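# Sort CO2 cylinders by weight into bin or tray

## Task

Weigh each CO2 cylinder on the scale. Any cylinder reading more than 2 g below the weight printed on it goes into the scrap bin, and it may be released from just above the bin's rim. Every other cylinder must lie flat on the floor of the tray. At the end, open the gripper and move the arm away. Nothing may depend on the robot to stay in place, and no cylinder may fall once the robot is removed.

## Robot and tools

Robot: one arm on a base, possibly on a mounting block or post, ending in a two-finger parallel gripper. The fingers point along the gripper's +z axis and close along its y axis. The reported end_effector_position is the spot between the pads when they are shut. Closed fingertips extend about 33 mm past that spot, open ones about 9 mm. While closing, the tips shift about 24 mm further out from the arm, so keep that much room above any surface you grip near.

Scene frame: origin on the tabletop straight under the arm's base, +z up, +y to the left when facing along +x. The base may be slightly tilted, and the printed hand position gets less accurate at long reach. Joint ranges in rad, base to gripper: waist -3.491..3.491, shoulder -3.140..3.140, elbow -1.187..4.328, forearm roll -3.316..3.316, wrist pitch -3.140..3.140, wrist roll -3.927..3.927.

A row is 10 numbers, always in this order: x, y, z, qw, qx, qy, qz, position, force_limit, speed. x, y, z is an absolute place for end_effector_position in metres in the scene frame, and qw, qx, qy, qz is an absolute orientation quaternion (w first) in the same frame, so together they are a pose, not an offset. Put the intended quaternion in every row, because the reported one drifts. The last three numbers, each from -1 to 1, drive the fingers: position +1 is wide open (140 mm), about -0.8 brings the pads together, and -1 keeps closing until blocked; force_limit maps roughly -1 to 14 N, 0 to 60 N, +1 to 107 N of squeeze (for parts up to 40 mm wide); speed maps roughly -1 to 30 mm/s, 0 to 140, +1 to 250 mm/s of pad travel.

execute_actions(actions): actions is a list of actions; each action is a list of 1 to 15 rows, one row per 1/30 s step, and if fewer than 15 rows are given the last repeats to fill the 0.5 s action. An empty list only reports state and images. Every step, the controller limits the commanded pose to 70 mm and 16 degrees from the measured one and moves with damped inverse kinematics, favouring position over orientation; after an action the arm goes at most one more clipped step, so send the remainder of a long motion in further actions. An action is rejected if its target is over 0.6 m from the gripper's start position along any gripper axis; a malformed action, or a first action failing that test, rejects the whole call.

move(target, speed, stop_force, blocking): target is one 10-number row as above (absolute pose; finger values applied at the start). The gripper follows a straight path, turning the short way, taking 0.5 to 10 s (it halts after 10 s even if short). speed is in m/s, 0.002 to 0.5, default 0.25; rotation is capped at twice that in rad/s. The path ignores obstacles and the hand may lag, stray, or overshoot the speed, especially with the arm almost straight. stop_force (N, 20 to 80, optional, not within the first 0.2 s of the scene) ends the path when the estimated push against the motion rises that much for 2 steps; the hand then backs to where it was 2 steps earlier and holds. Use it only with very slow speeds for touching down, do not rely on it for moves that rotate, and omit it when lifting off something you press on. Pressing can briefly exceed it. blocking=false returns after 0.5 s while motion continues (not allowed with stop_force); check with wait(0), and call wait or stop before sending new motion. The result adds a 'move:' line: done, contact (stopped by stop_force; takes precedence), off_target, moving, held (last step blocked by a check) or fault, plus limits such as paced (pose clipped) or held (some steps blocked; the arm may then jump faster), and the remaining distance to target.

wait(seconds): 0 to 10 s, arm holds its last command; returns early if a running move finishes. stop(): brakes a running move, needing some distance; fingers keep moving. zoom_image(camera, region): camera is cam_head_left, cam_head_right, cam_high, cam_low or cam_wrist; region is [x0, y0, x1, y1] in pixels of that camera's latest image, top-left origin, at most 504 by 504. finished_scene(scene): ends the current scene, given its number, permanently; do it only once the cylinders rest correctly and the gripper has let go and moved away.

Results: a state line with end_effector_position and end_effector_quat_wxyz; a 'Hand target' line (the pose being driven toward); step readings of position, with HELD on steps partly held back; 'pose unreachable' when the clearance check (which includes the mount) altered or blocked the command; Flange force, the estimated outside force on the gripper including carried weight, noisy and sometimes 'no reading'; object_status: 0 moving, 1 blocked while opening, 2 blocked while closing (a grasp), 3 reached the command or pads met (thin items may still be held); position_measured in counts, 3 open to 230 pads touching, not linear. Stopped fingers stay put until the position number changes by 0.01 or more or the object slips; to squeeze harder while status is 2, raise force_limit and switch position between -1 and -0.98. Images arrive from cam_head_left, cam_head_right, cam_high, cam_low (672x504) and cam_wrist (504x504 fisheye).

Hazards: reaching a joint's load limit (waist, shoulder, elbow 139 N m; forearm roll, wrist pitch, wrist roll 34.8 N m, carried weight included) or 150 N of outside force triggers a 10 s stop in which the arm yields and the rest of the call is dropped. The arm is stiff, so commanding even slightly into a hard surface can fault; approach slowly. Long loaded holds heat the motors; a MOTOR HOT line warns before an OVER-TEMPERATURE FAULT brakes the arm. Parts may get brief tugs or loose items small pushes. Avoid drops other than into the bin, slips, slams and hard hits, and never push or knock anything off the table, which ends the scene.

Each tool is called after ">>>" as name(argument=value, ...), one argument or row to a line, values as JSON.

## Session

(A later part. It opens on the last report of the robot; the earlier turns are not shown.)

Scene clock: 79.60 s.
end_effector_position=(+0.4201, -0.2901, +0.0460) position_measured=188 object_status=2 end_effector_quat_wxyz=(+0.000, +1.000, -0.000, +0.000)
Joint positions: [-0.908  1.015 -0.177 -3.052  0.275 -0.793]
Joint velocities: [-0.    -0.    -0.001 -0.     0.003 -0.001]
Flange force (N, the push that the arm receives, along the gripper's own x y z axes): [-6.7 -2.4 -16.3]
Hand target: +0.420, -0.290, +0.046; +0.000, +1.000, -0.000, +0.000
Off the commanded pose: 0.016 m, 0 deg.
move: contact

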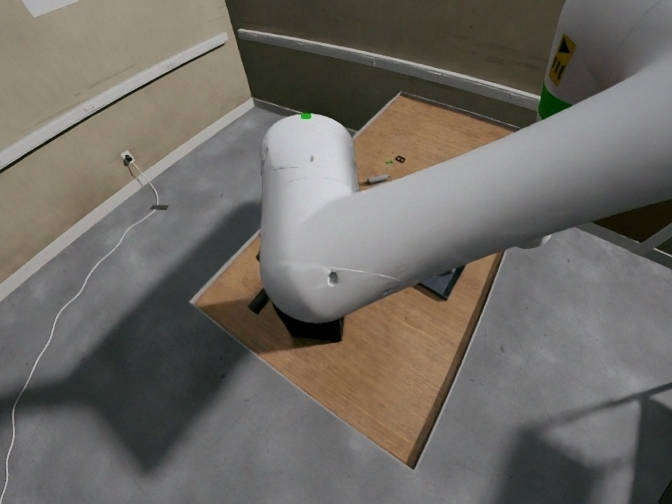

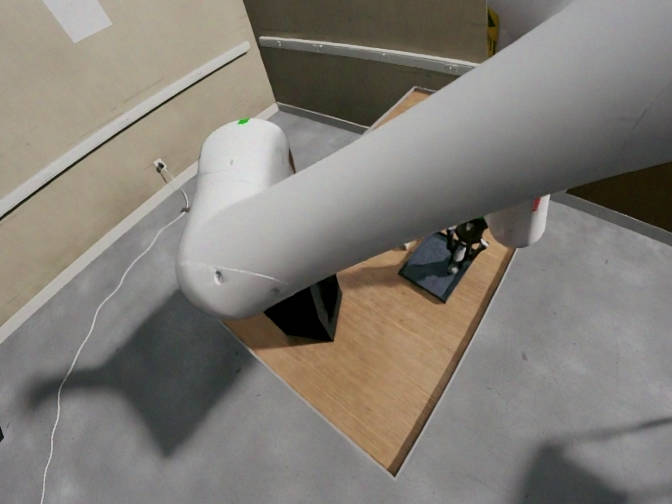

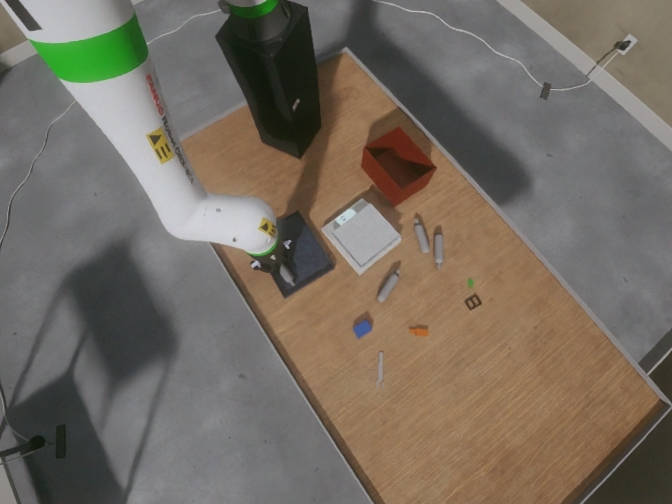

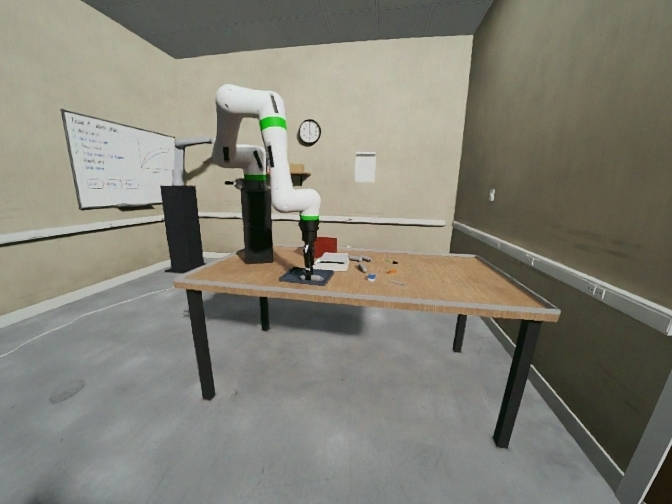

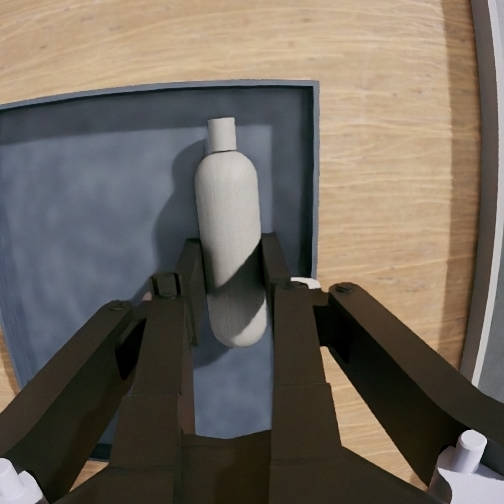

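>>> execute_actions(
  actions=[
    [[0.42,-0.29,0.048,0,1,0,0,-0.3,-0.3,0]],
    [[0.42,-0.29,0.10,0,1,0,0,-0.3,-0.3,0]],
  ],
)

>>> move(
  target=[0.684,-0.074,0.11,0,0.559,0.829,0,-0.1,-0.3,0],
  speed=0.5,
)

Scene clock: 87.70 s.
end_effector_position=(+0.4201, -0.2900, +0.0999) position_measured=167 object_status=3 end_effector_quat_wxyz=(-0.000, +1.000, +0.000, -0.000)
Joint positions: [-0.906  0.886 -0.247 -3.067  0.336 -0.78 ]
Joint velocities: [-0.001 -0.001 -0.001 -0.002  0.002  0.   ]
Flange force (N, the push that the arm receives, along the gripper's own x y z axes): [1.7 -3.0 -2.4]
Flange force at the end of the 1st action (N, along the gripper's axes at the end of the call): [-2.9 -3.2 -6.2]
Hand target: +0.420, -0.290, +0.100; -0.000, +1.000, +0.000, +0.000
Off the commanded pose: 0.000 m, 0 deg.
Step readings (end_effector_position; steps 1 to 15: 1st action; 16 to 30: 2nd action):
0: (+0.4200, -0.2900, +0.0461)
1: (+0.4200, -0.2900, +0.0462)
2: (+0.4200, -0.2900, +0.0469)
4: (+0.4200, -0.2900, +0.0478)
8: (+0.4200, -0.2900, +0.0480)
15: (+0.4200, -0.2900, +0.0480)
16: (+0.4200, -0.2900, +0.0482)
17: (+0.4200, -0.2899, +0.0499)
19: (+0.4204, -0.2902, +0.0607)
23: (+0.4207, -0.2901, +0.0922)
30: end_effector_position above

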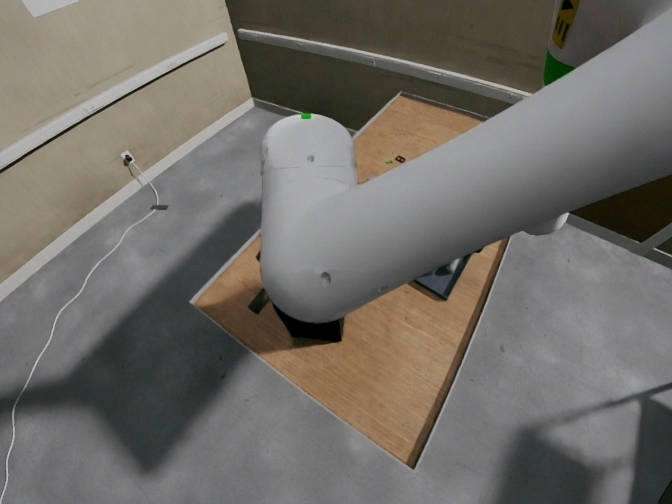

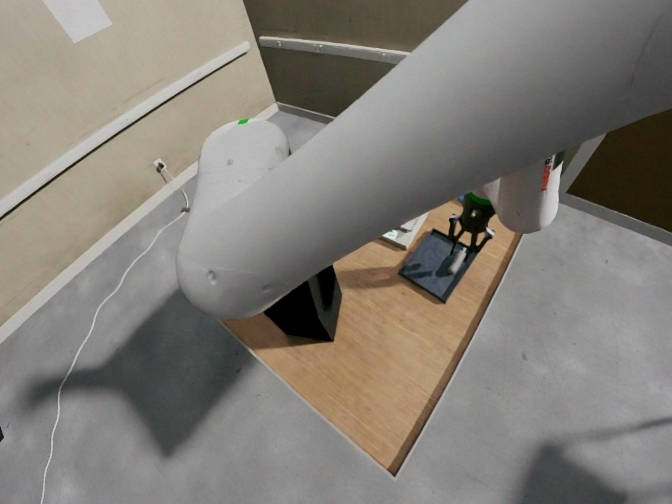

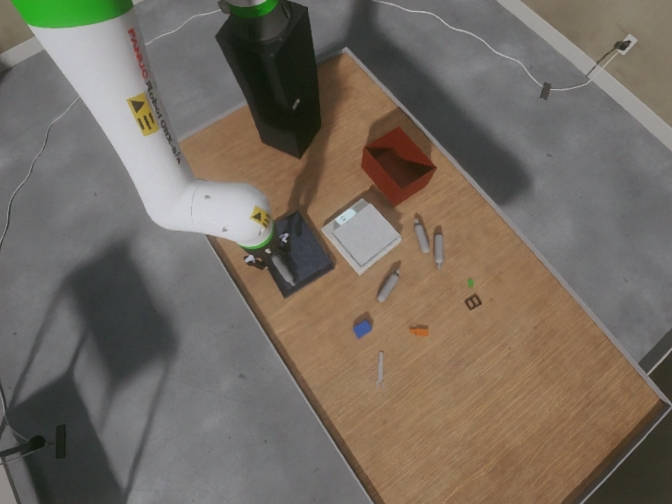

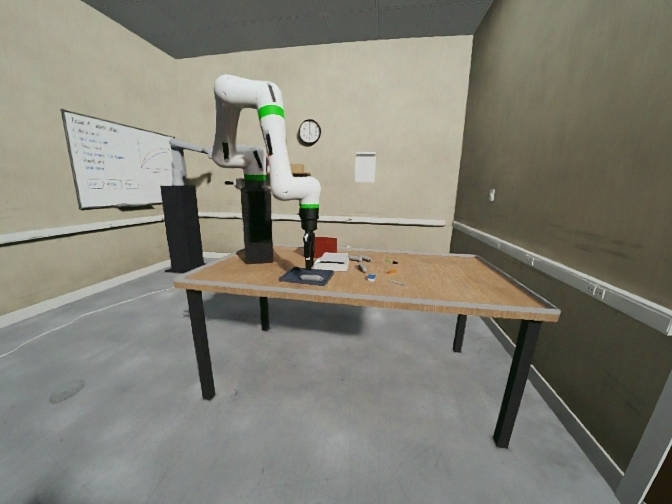

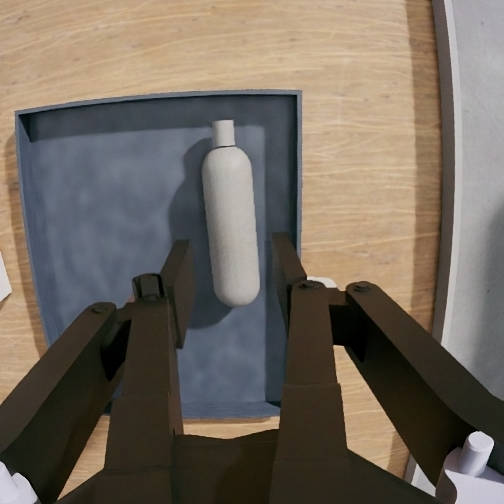

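Scene clock: 90.17 s.
end_effector_position=(+0.6834, -0.0741, +0.1096) position_measured=141 object_status=3 end_effector_quat_wxyz=(-0.000, +0.559, +0.829, -0.000)
Joint positions: [-0.339  1.132  0.375 -3.028  0.743  0.597]
Joint velocities: [0.    0.001 0.002 0.    0.002 0.   ]
Flange force (N, the push that the arm receives, along the gripper's own x y z axes): [4.4 -6.3 -6.9]
Hand target: +0.683, -0.074, +0.110; -0.000, +0.559, +0.829, -0.000
Off the commanded pose: 0.001 m, 0 deg.
move: done

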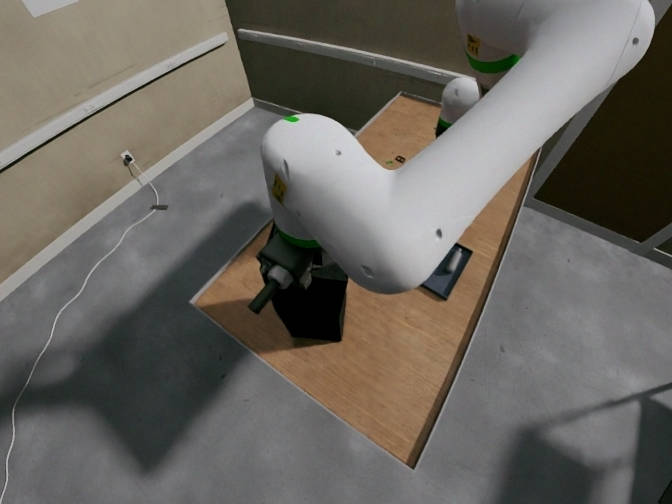

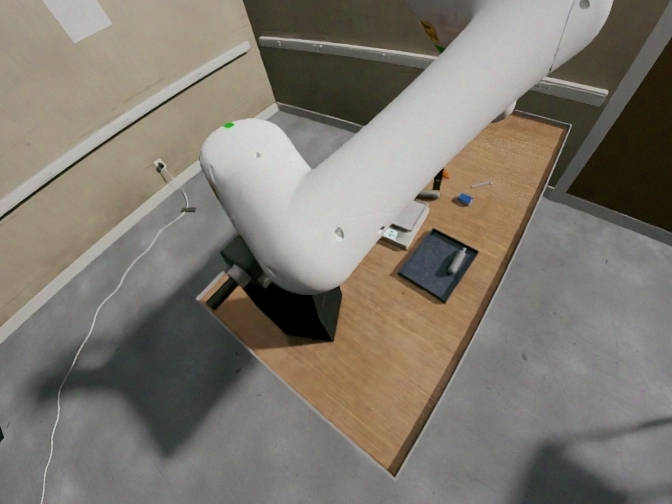

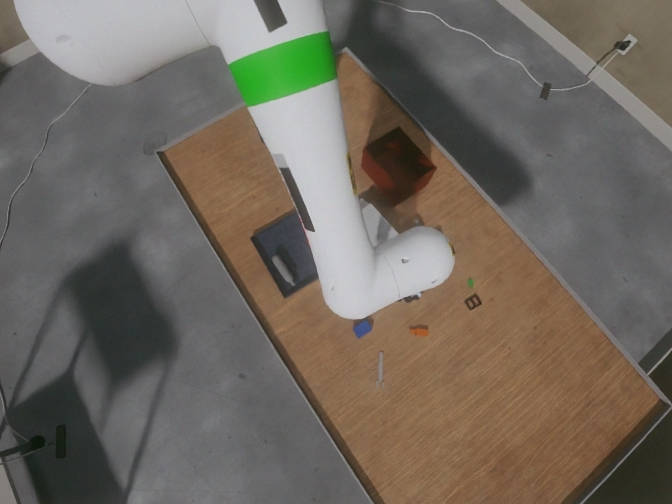

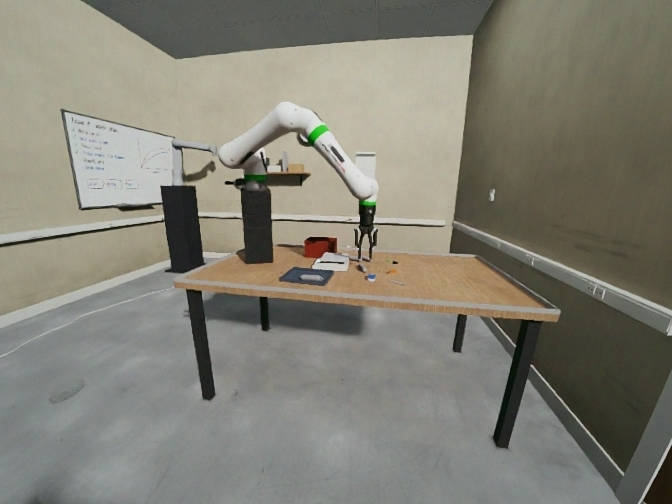

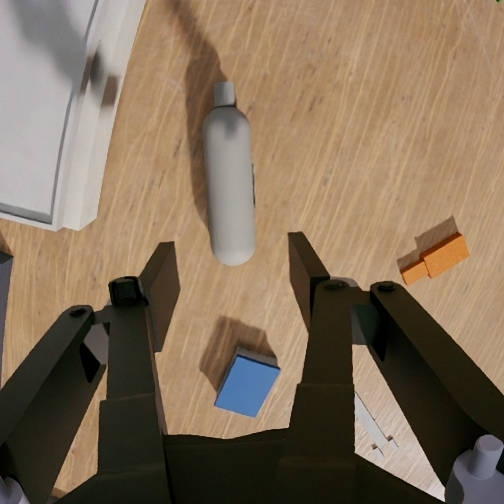

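>>> execute_actions(
  actions=[
    [[0.682,-0.069,0.065,0,0.559,0.829,0,-0.1,0,0]],
    [[0.682,-0.069,0.042,0,0.559,0.829,0,-0.1,0,0]],
    [[0.682,-0.069,0.042,0,0.559,0.829,0,-1,0,0]],
    [[0.682,-0.069,0.09,0,0.559,0.829,0,-1,0,0]],
  ],
)

>>> move(
  target=[0.68,-0.15,0.3,0,1,0,0,-1,0,0],
  speed=0.5,
)

>>> move(
  target=[0.68,-0.2,0.5,0.819,0.574,0,0,-1,0,0],
  speed=0.5,
)

>>> zoom_image(
  camera="cam_high",
  region=[300,230,450,380],
)

Scene clock: 98.73 s.
end_effector_position=(+0.6820, -0.0689, +0.0899) position_measured=189 object_status=2 end_effector_quat_wxyz=(-0.000, +0.559, +0.829, -0.000)
Joint positions: [-0.335  1.168  0.389 -3.026  0.721  0.589]
Joint velocities: [-0.    -0.    -0.001 -0.    -0.    -0.001]
Flange force (N, the push that the arm receives, along the gripper's own x y z axes): [0.4 0.6 -1.3]
Flange force at the end of the 1st action (N, along the gripper's axes at the end of the call): [4.3 -6.4 -8.9]
Flange force at the end of the 2nd action (N, along the gripper's axes at the end of the call): [4.1 -5.2 -6.7]
Flange force at the end of the 3rd action (N, along the gripper's axes at the end of the call): [2.9 -5.0 -18.4]
Hand target: +0.682, -0.069, +0.090; -0.000, +0.559, +0.829, +0.000
Off the commanded pose: 0.000 m, 0 deg.
Step readings (end_effector_position; steps 1 to 15: 1st action; 16 to 30: 2nd action; 31 to 45: 3rd action; 46 to 60: 4th action):
0: (+0.6834, -0.0741, +0.1095)
1: (+0.6833, -0.0741, +0.1093)
2: (+0.6833, -0.0738, +0.1072)
4: (+0.6821, -0.0719, +0.0929)
8: (+0.6808, -0.0689, +0.0668)
15: (+0.6819, -0.0690, +0.0651)
16: (+0.6819, -0.0690, +0.0649)
17: (+0.6819, -0.0688, +0.0630)
19: (+0.6814, -0.0687, +0.0515)
23: (+0.6819, -0.0690, +0.0423)
30: (+0.6820, -0.0690, +0.0420)
31: (+0.6820, -0.0690, +0.0420)
32: (+0.6820, -0.0690, +0.0420)
34: (+0.6820, -0.0690, +0.0420)
38: (+0.6820, -0.0690, +0.0420)
45: (+0.6820, -0.0690, +0.0420)
46: (+0.6821, -0.0691, +0.0422)
47: (+0.6820, -0.0692, +0.0440)
49: (+0.6825, -0.0693, +0.0569)
53: (+0.6827, -0.0690, +0.0867)
60: end_effector_position above

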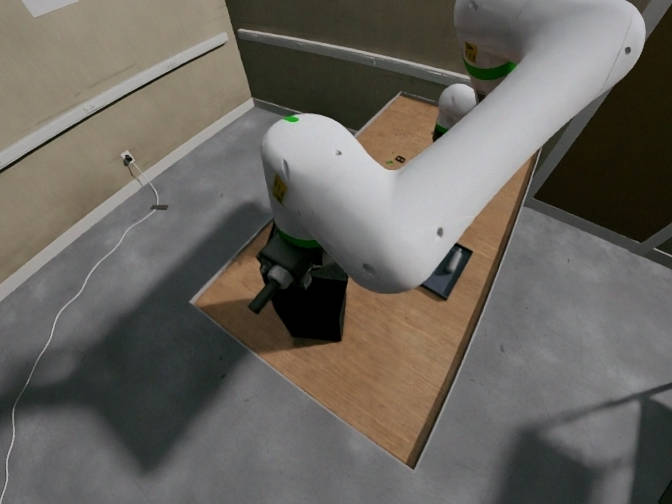

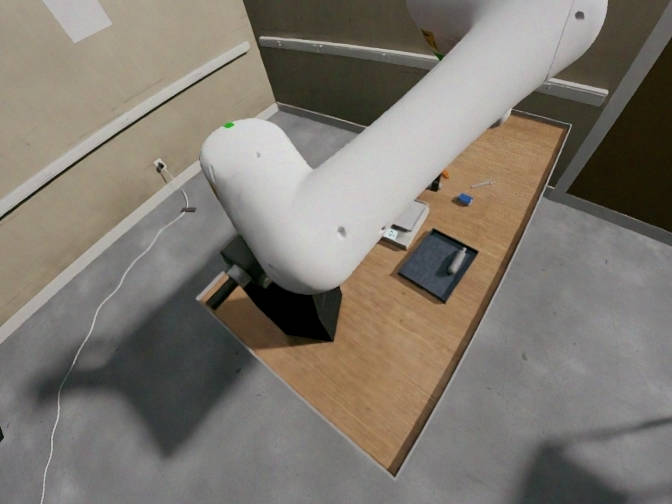

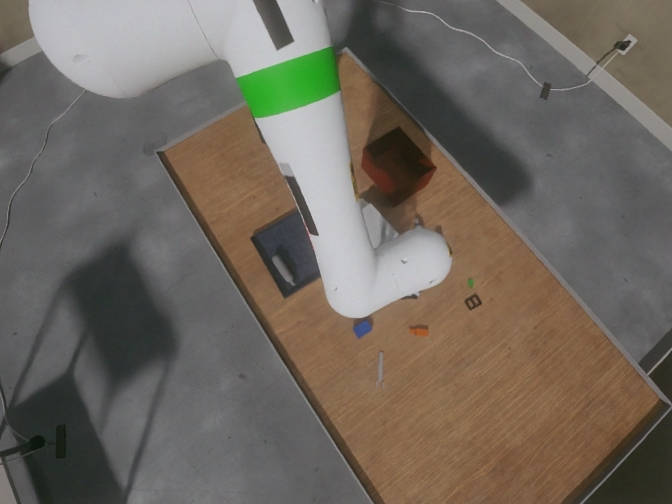

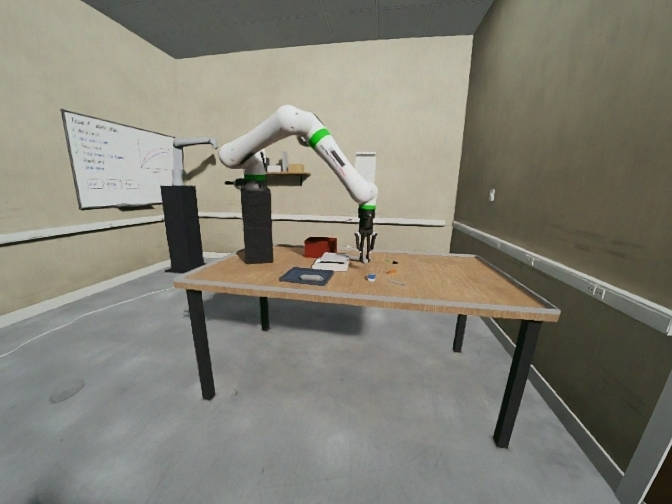

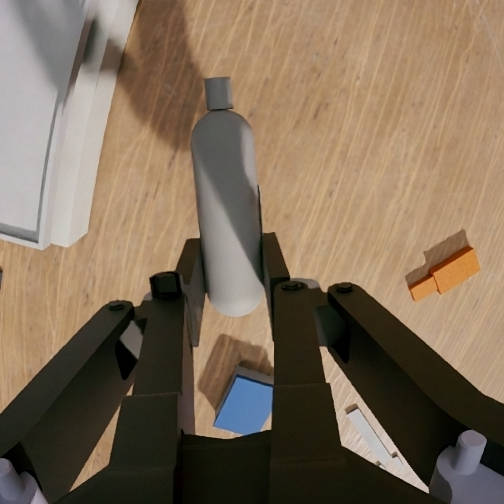

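Scene clock: 101.20 s.
end_effector_position=(+0.6806, -0.1501, +0.2999) position_measured=189 object_status=2 end_effector_quat_wxyz=(-0.000, +1.000, +0.000, +0.000)
Joint positions: [-0.427  0.814  0.309 -3.059  0.987 -1.232]
Joint velocities: [ 0.001  0.     0.001  0.001  0.001 -0.004]
Flange force (N, the push that the arm receives, along the gripper's own x y z axes): [-7.6 -2.0 -2.6]
Hand target: +0.681, -0.150, +0.300; -0.000, +1.000, +0.000, +0.000
Off the commanded pose: 0.001 m, 0 deg.
move: done

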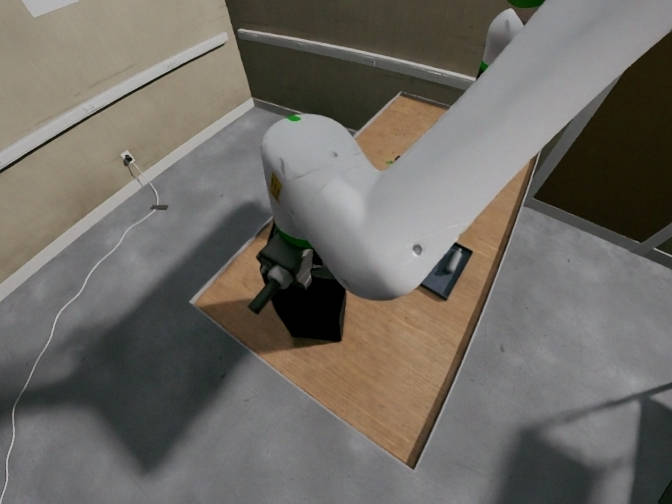

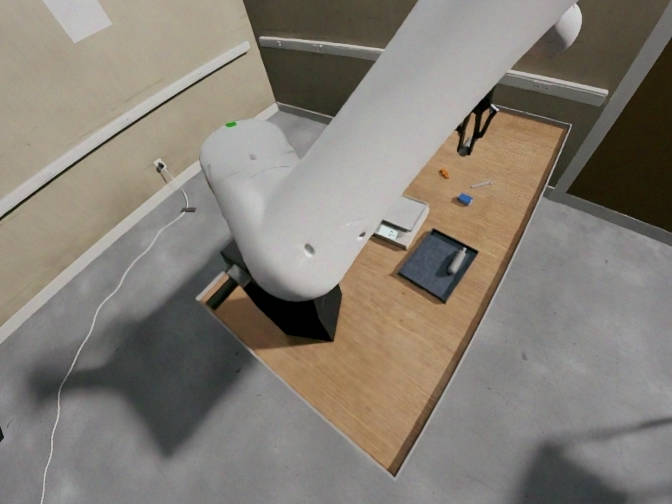

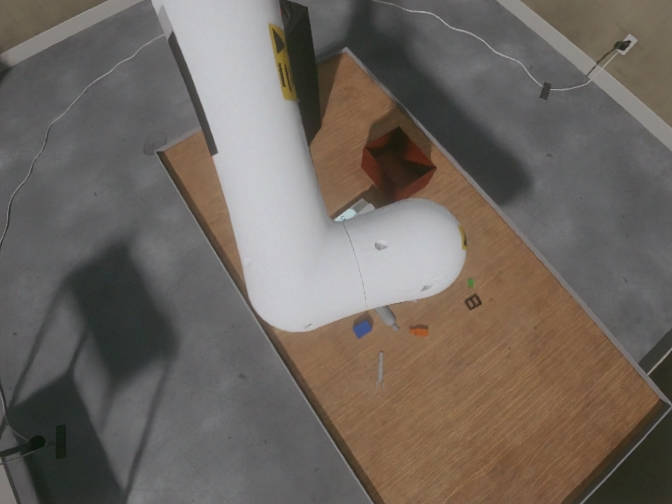

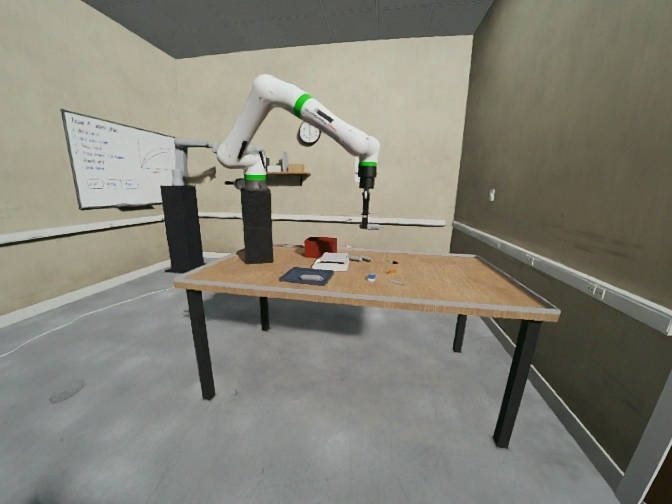

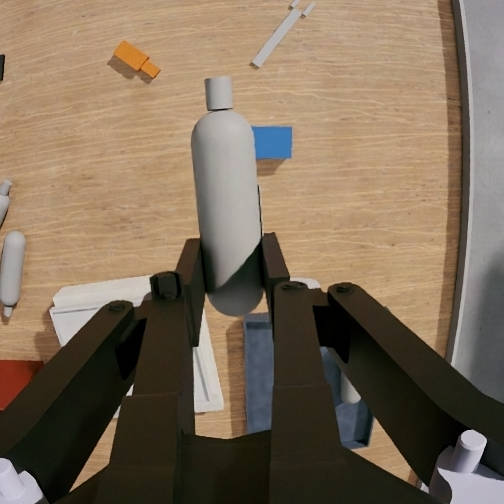

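Scene clock: 103.63 s.
end_effector_position=(+0.6803, -0.2008, +0.4996) position_measured=189 object_status=2 end_effector_quat_wxyz=(+0.819, +0.574, +0.001, -0.003)
Joint positions: [ 0.189  1.334  0.769 -1.303  2.007 -2.066]
Joint velocities: [-0.001  0.003  0.001  0.002  0.001  0.001]
Flange force (N, the push that the arm receives, along the gripper's own x y z axes): [-9.0 7.3 3.3]
Hand target: +0.680, -0.201, +0.500; +0.819, +0.574, +0.001, -0.003
Off the commanded pose: 0.001 m, 0 deg.
move: done

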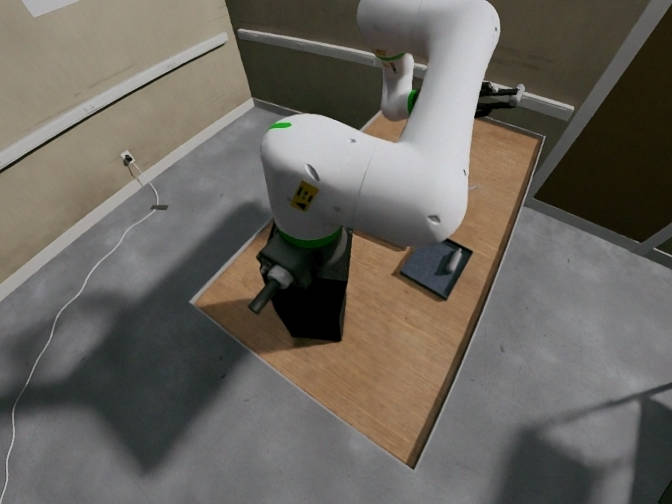

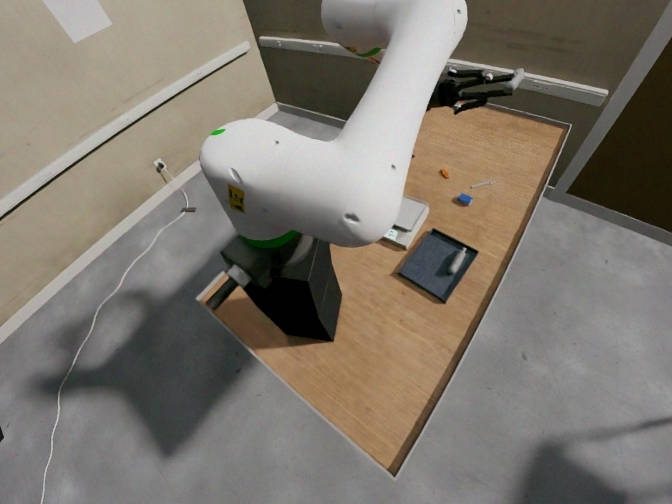

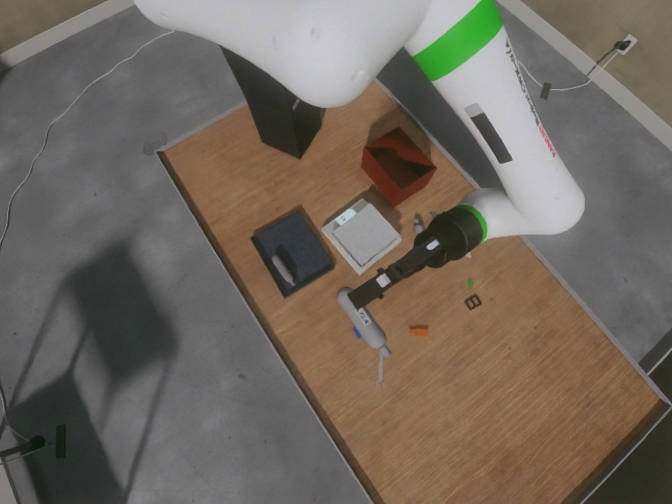

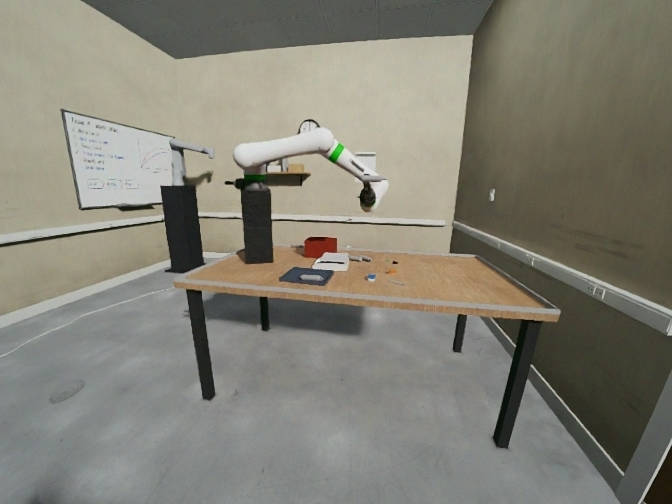

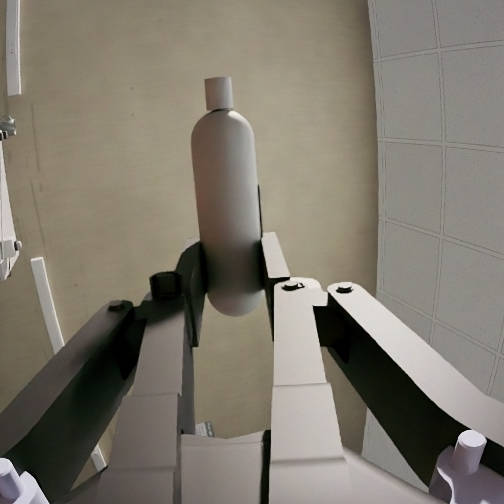

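Region (300, 230, 450, 380) of cam_high's 672x504 image, scaled by 3.360, with more detail than that image has.

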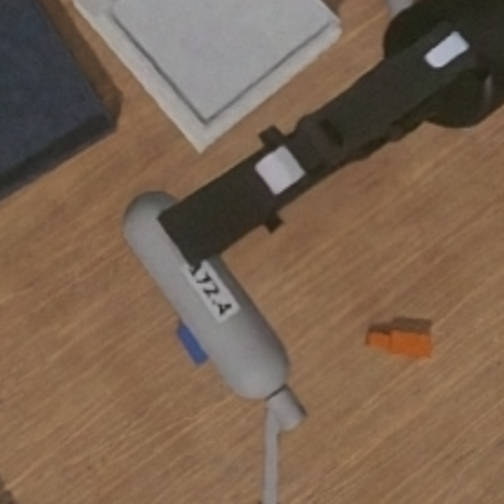

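>>> zoom_image(
  camera="cam_high",
  region=[345,300,385,340],
)

>>> move(
  target=[0.475,-0.012,0.15,0,1,0,0,-1,0,0],
  speed=0.5,
)

>>> execute_actions(
  actions=[
    [[0.475,-0.012,0.115,0,1,0,0,-1,0,0]],
    [[0.475,-0.012,0.105,0,1,0,0,-1,0,0]],
    [[0.475,-0.012,0.105,0,1,0,0,-0.15,0,0]],
    [[0.49,-0.012,0.15,0,1,0,0,0.6,0,0]],
  ],
)

>>> wait(
  seconds=2,
)

Region (345, 300, 385, 340) of cam_high's 672x504 image, scaled by 12.600, with more detail than that image has.

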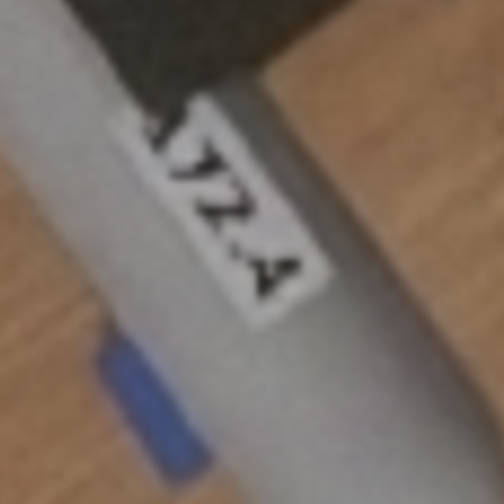

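Scene clock: 112.53 s.
end_effector_position=(+0.4741, -0.0114, +0.1511) position_measured=189 object_status=2 end_effector_quat_wxyz=(-0.000, +1.000, +0.001, +0.002)
Joint positions: [-0.332  0.779 -0.341 -2.937  0.379 -1.47 ]
Joint velocities: [-0.003  0.001 -0.003 -0.009 -0.002  0.011]
Flange force (N, the push that the arm receives, along the gripper's own x y z axes): [-8.0 -0.2 -6.1]
Hand target: +0.474, -0.011, +0.151; -0.000, +1.000, +0.001, +0.002
Off the commanded pose: 0.002 m, 0 deg.
move: done

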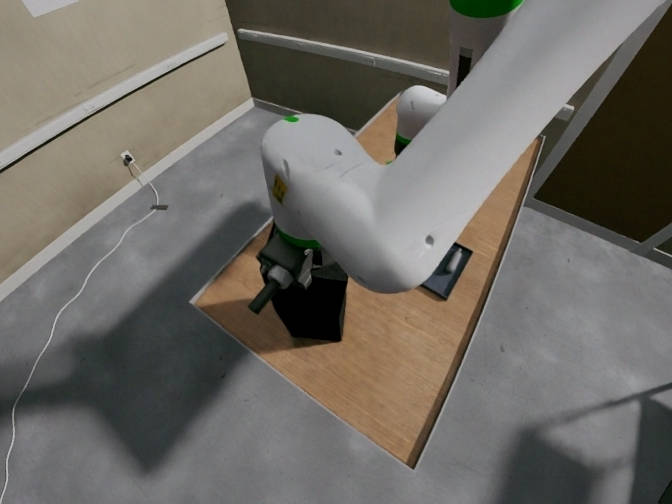

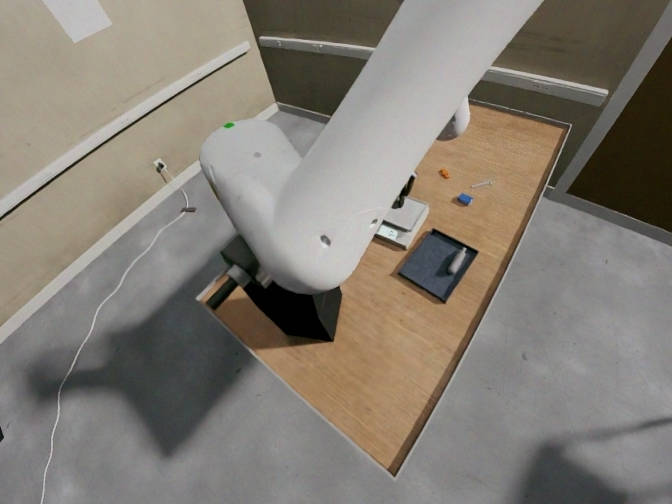

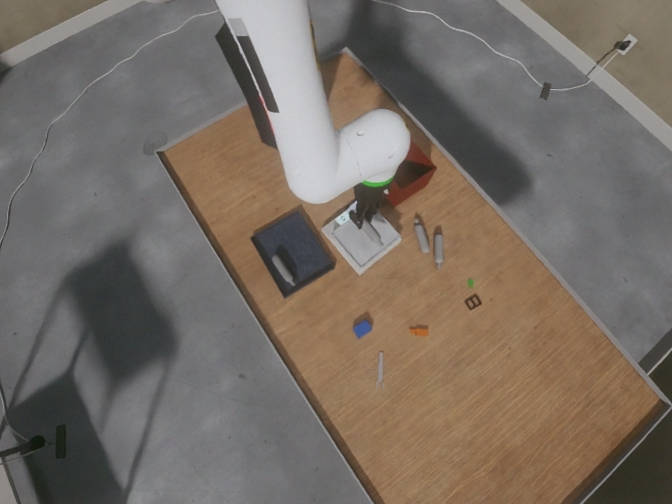

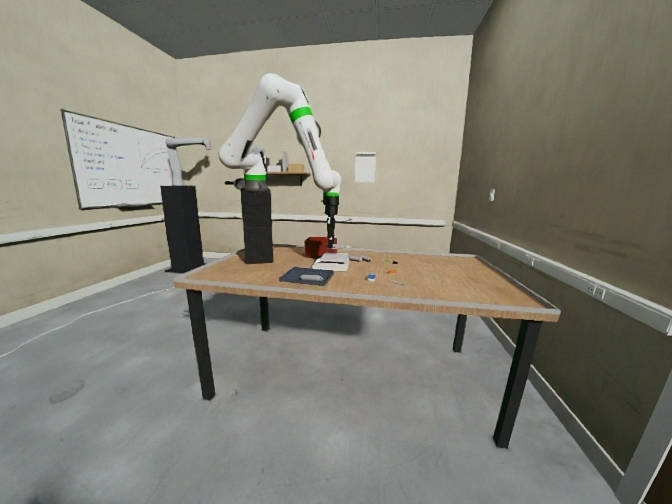

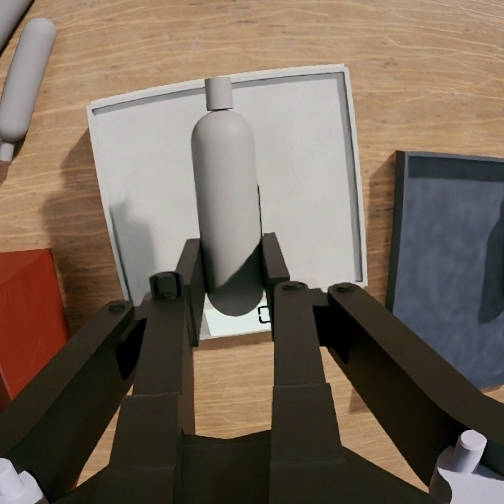

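Scene clock: 114.53 s.
end_effector_position=(+0.4901, -0.0119, +0.1499) position_measured=53 object_status=0 end_effector_quat_wxyz=(-0.000, +1.000, +0.000, -0.000)
Joint positions: [-0.323  0.799 -0.293 -2.948  0.413 -1.468]
Joint velocities: [-0.    -0.001 -0.    -0.001  0.001 -0.001]
Flange force (N, the push that the arm receives, along the gripper's own x y z axes): [-1.6 -0.8 -2.7]
Flange force at the end of the 1st action (N, along the gripper's axes at the end of the call): [0.4 -3.0 -1.0]
Flange force at the end of the 2nd action (N, along the gripper's axes at the end of the call): [-3.9 -0.5 -4.5]
Flange force at the end of the 3rd action (N, along the gripper's axes at the end of the call): [-2.5 -1.1 -3.2]
Hand target: +0.490, -0.012, +0.150; -0.000, +1.000, +0.000, +0.000
Off the commanded pose: 0.000 m, 0 deg.
Step readings (end_effector_position; steps 1 to 15: 1st action; 16 to 30: 2nd action; 31 to 45: 3rd action; 46 to 60: 4th action):
0: (+0.4741, -0.0114, +0.1511)
1: (+0.4740, -0.0114, +0.1509)
2: (+0.4739, -0.0114, +0.1493)
4: (+0.4734, -0.0117, +0.1390)
8: (+0.4740, -0.0117, +0.1171)
15: (+0.4750, -0.0120, +0.1151)
16: (+0.4749, -0.0120, +0.1149)
17: (+0.4750, -0.0119, +0.1133)
19: (+0.4747, -0.0118, +0.1072)
23: (+0.4750, -0.0120, +0.1051)
30: (+0.4750, -0.0120, +0.1050)
31: (+0.4750, -0.0120, +0.1050)
32: (+0.4750, -0.0120, +0.1050)
34: (+0.4750, -0.0120, +0.1050)
38: (+0.4750, -0.0120, +0.1050)
45: (+0.4750, -0.0120, +0.1050)
46: (+0.4751, -0.0121, +0.1051)
47: (+0.4758, -0.0123, +0.1069)
49: (+0.4804, -0.0120, +0.1187)
53: (+0.4898, -0.0116, +0.1467)
60: end_effector_position above

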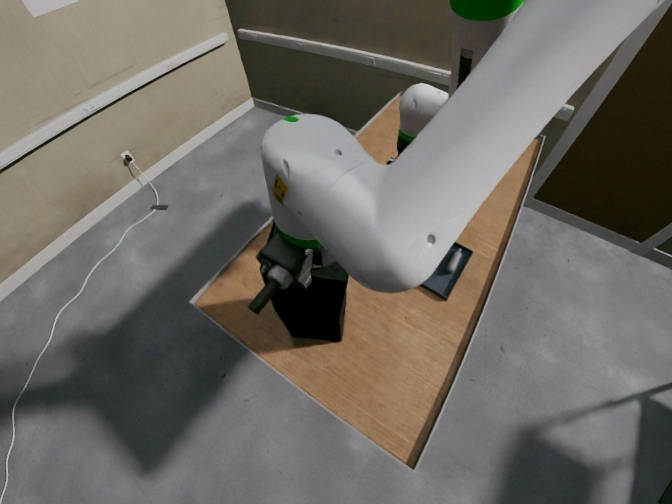

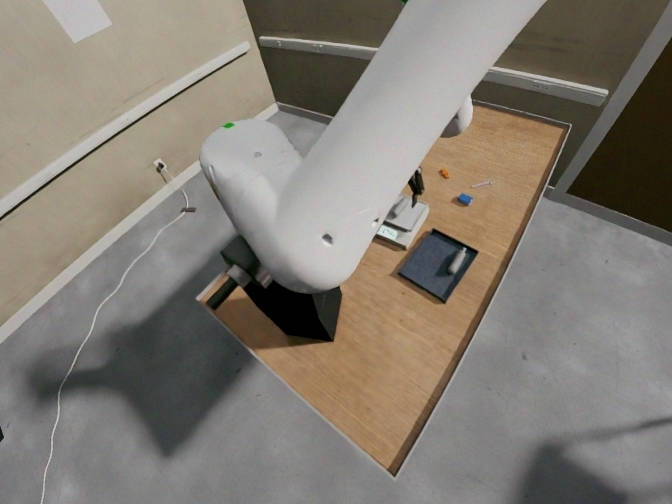

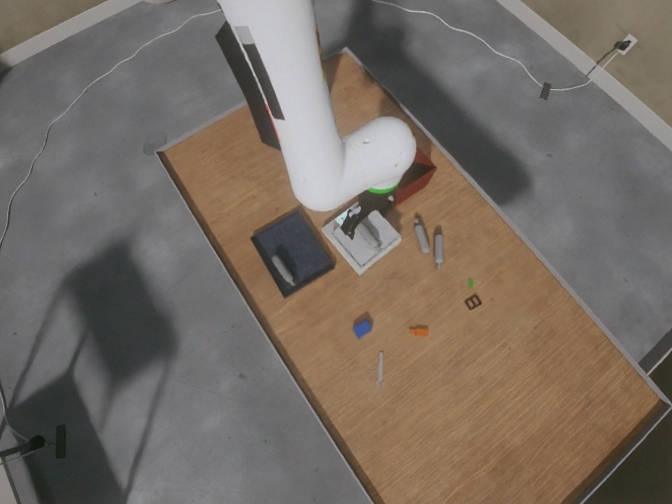

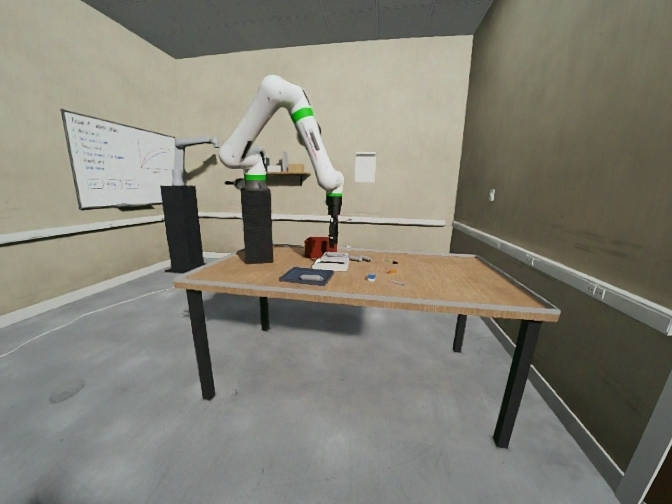

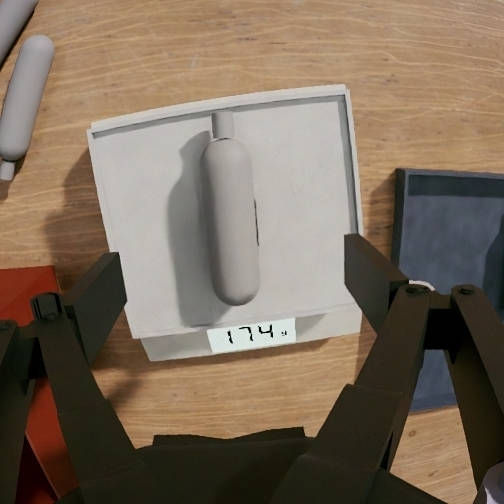

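Scene clock: 116.53 s.
end_effector_position=(+0.4901, -0.0120, +0.1499) position_measured=53 object_status=3 end_effector_quat_wxyz=(-0.000, +1.000, +0.000, +0.000)
Joint positions: [-0.323  0.799 -0.293 -2.948  0.413 -1.468]
Joint velocities: [ 0.    -0.    -0.     0.     0.001 -0.002]
Flange force (N, the push that the arm receives, along the gripper's own x y z axes): [-3.3 -2.3 -7.4]
Hand target: +0.490, -0.012, +0.150; -0.000, +1.000, +0.000, +0.000
Off the commanded pose: 0.000 m, 0 deg.
wait: 2.00 s; at rest by 0.17 s

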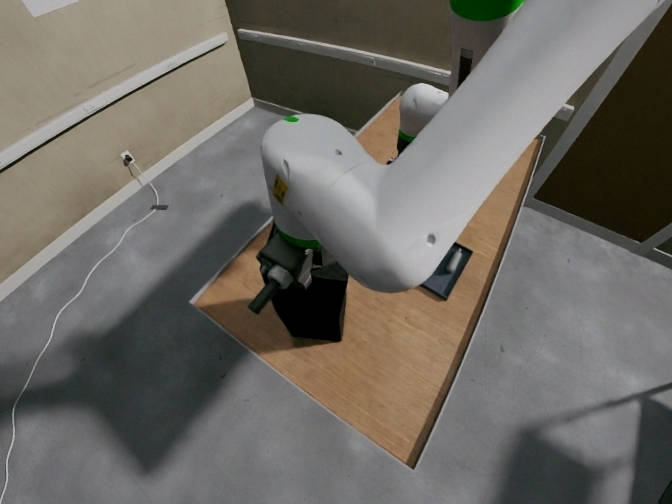

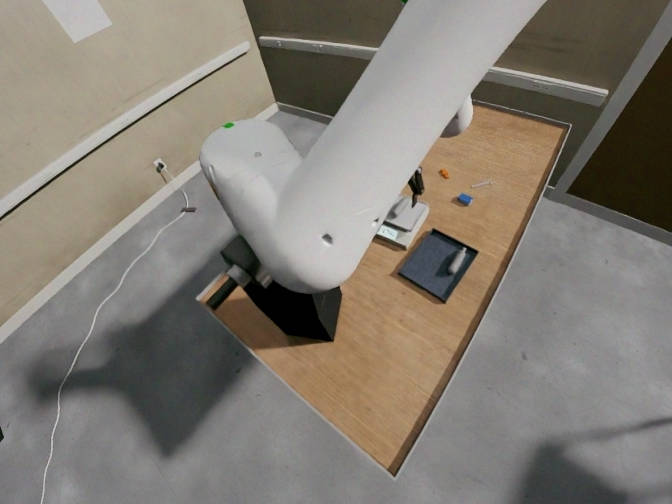

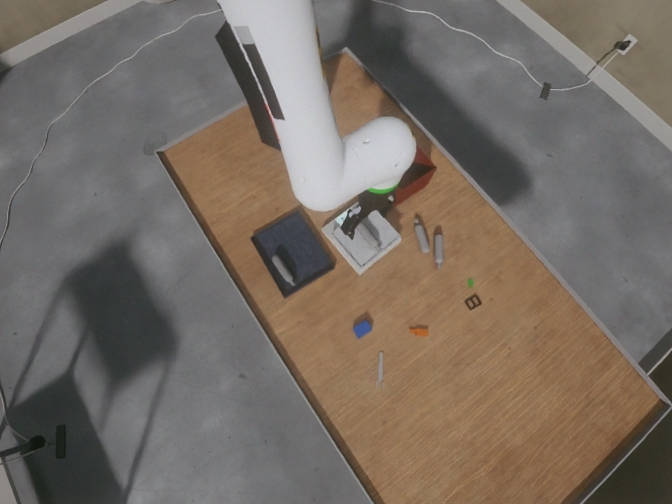

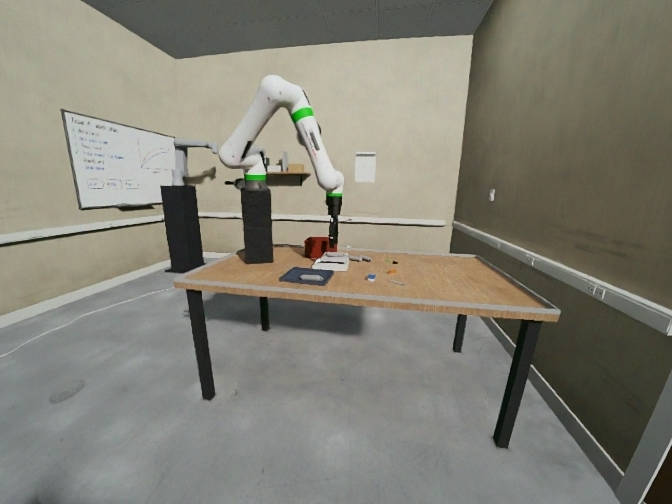

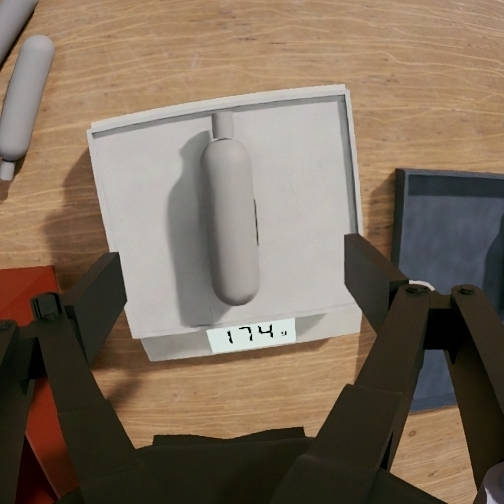

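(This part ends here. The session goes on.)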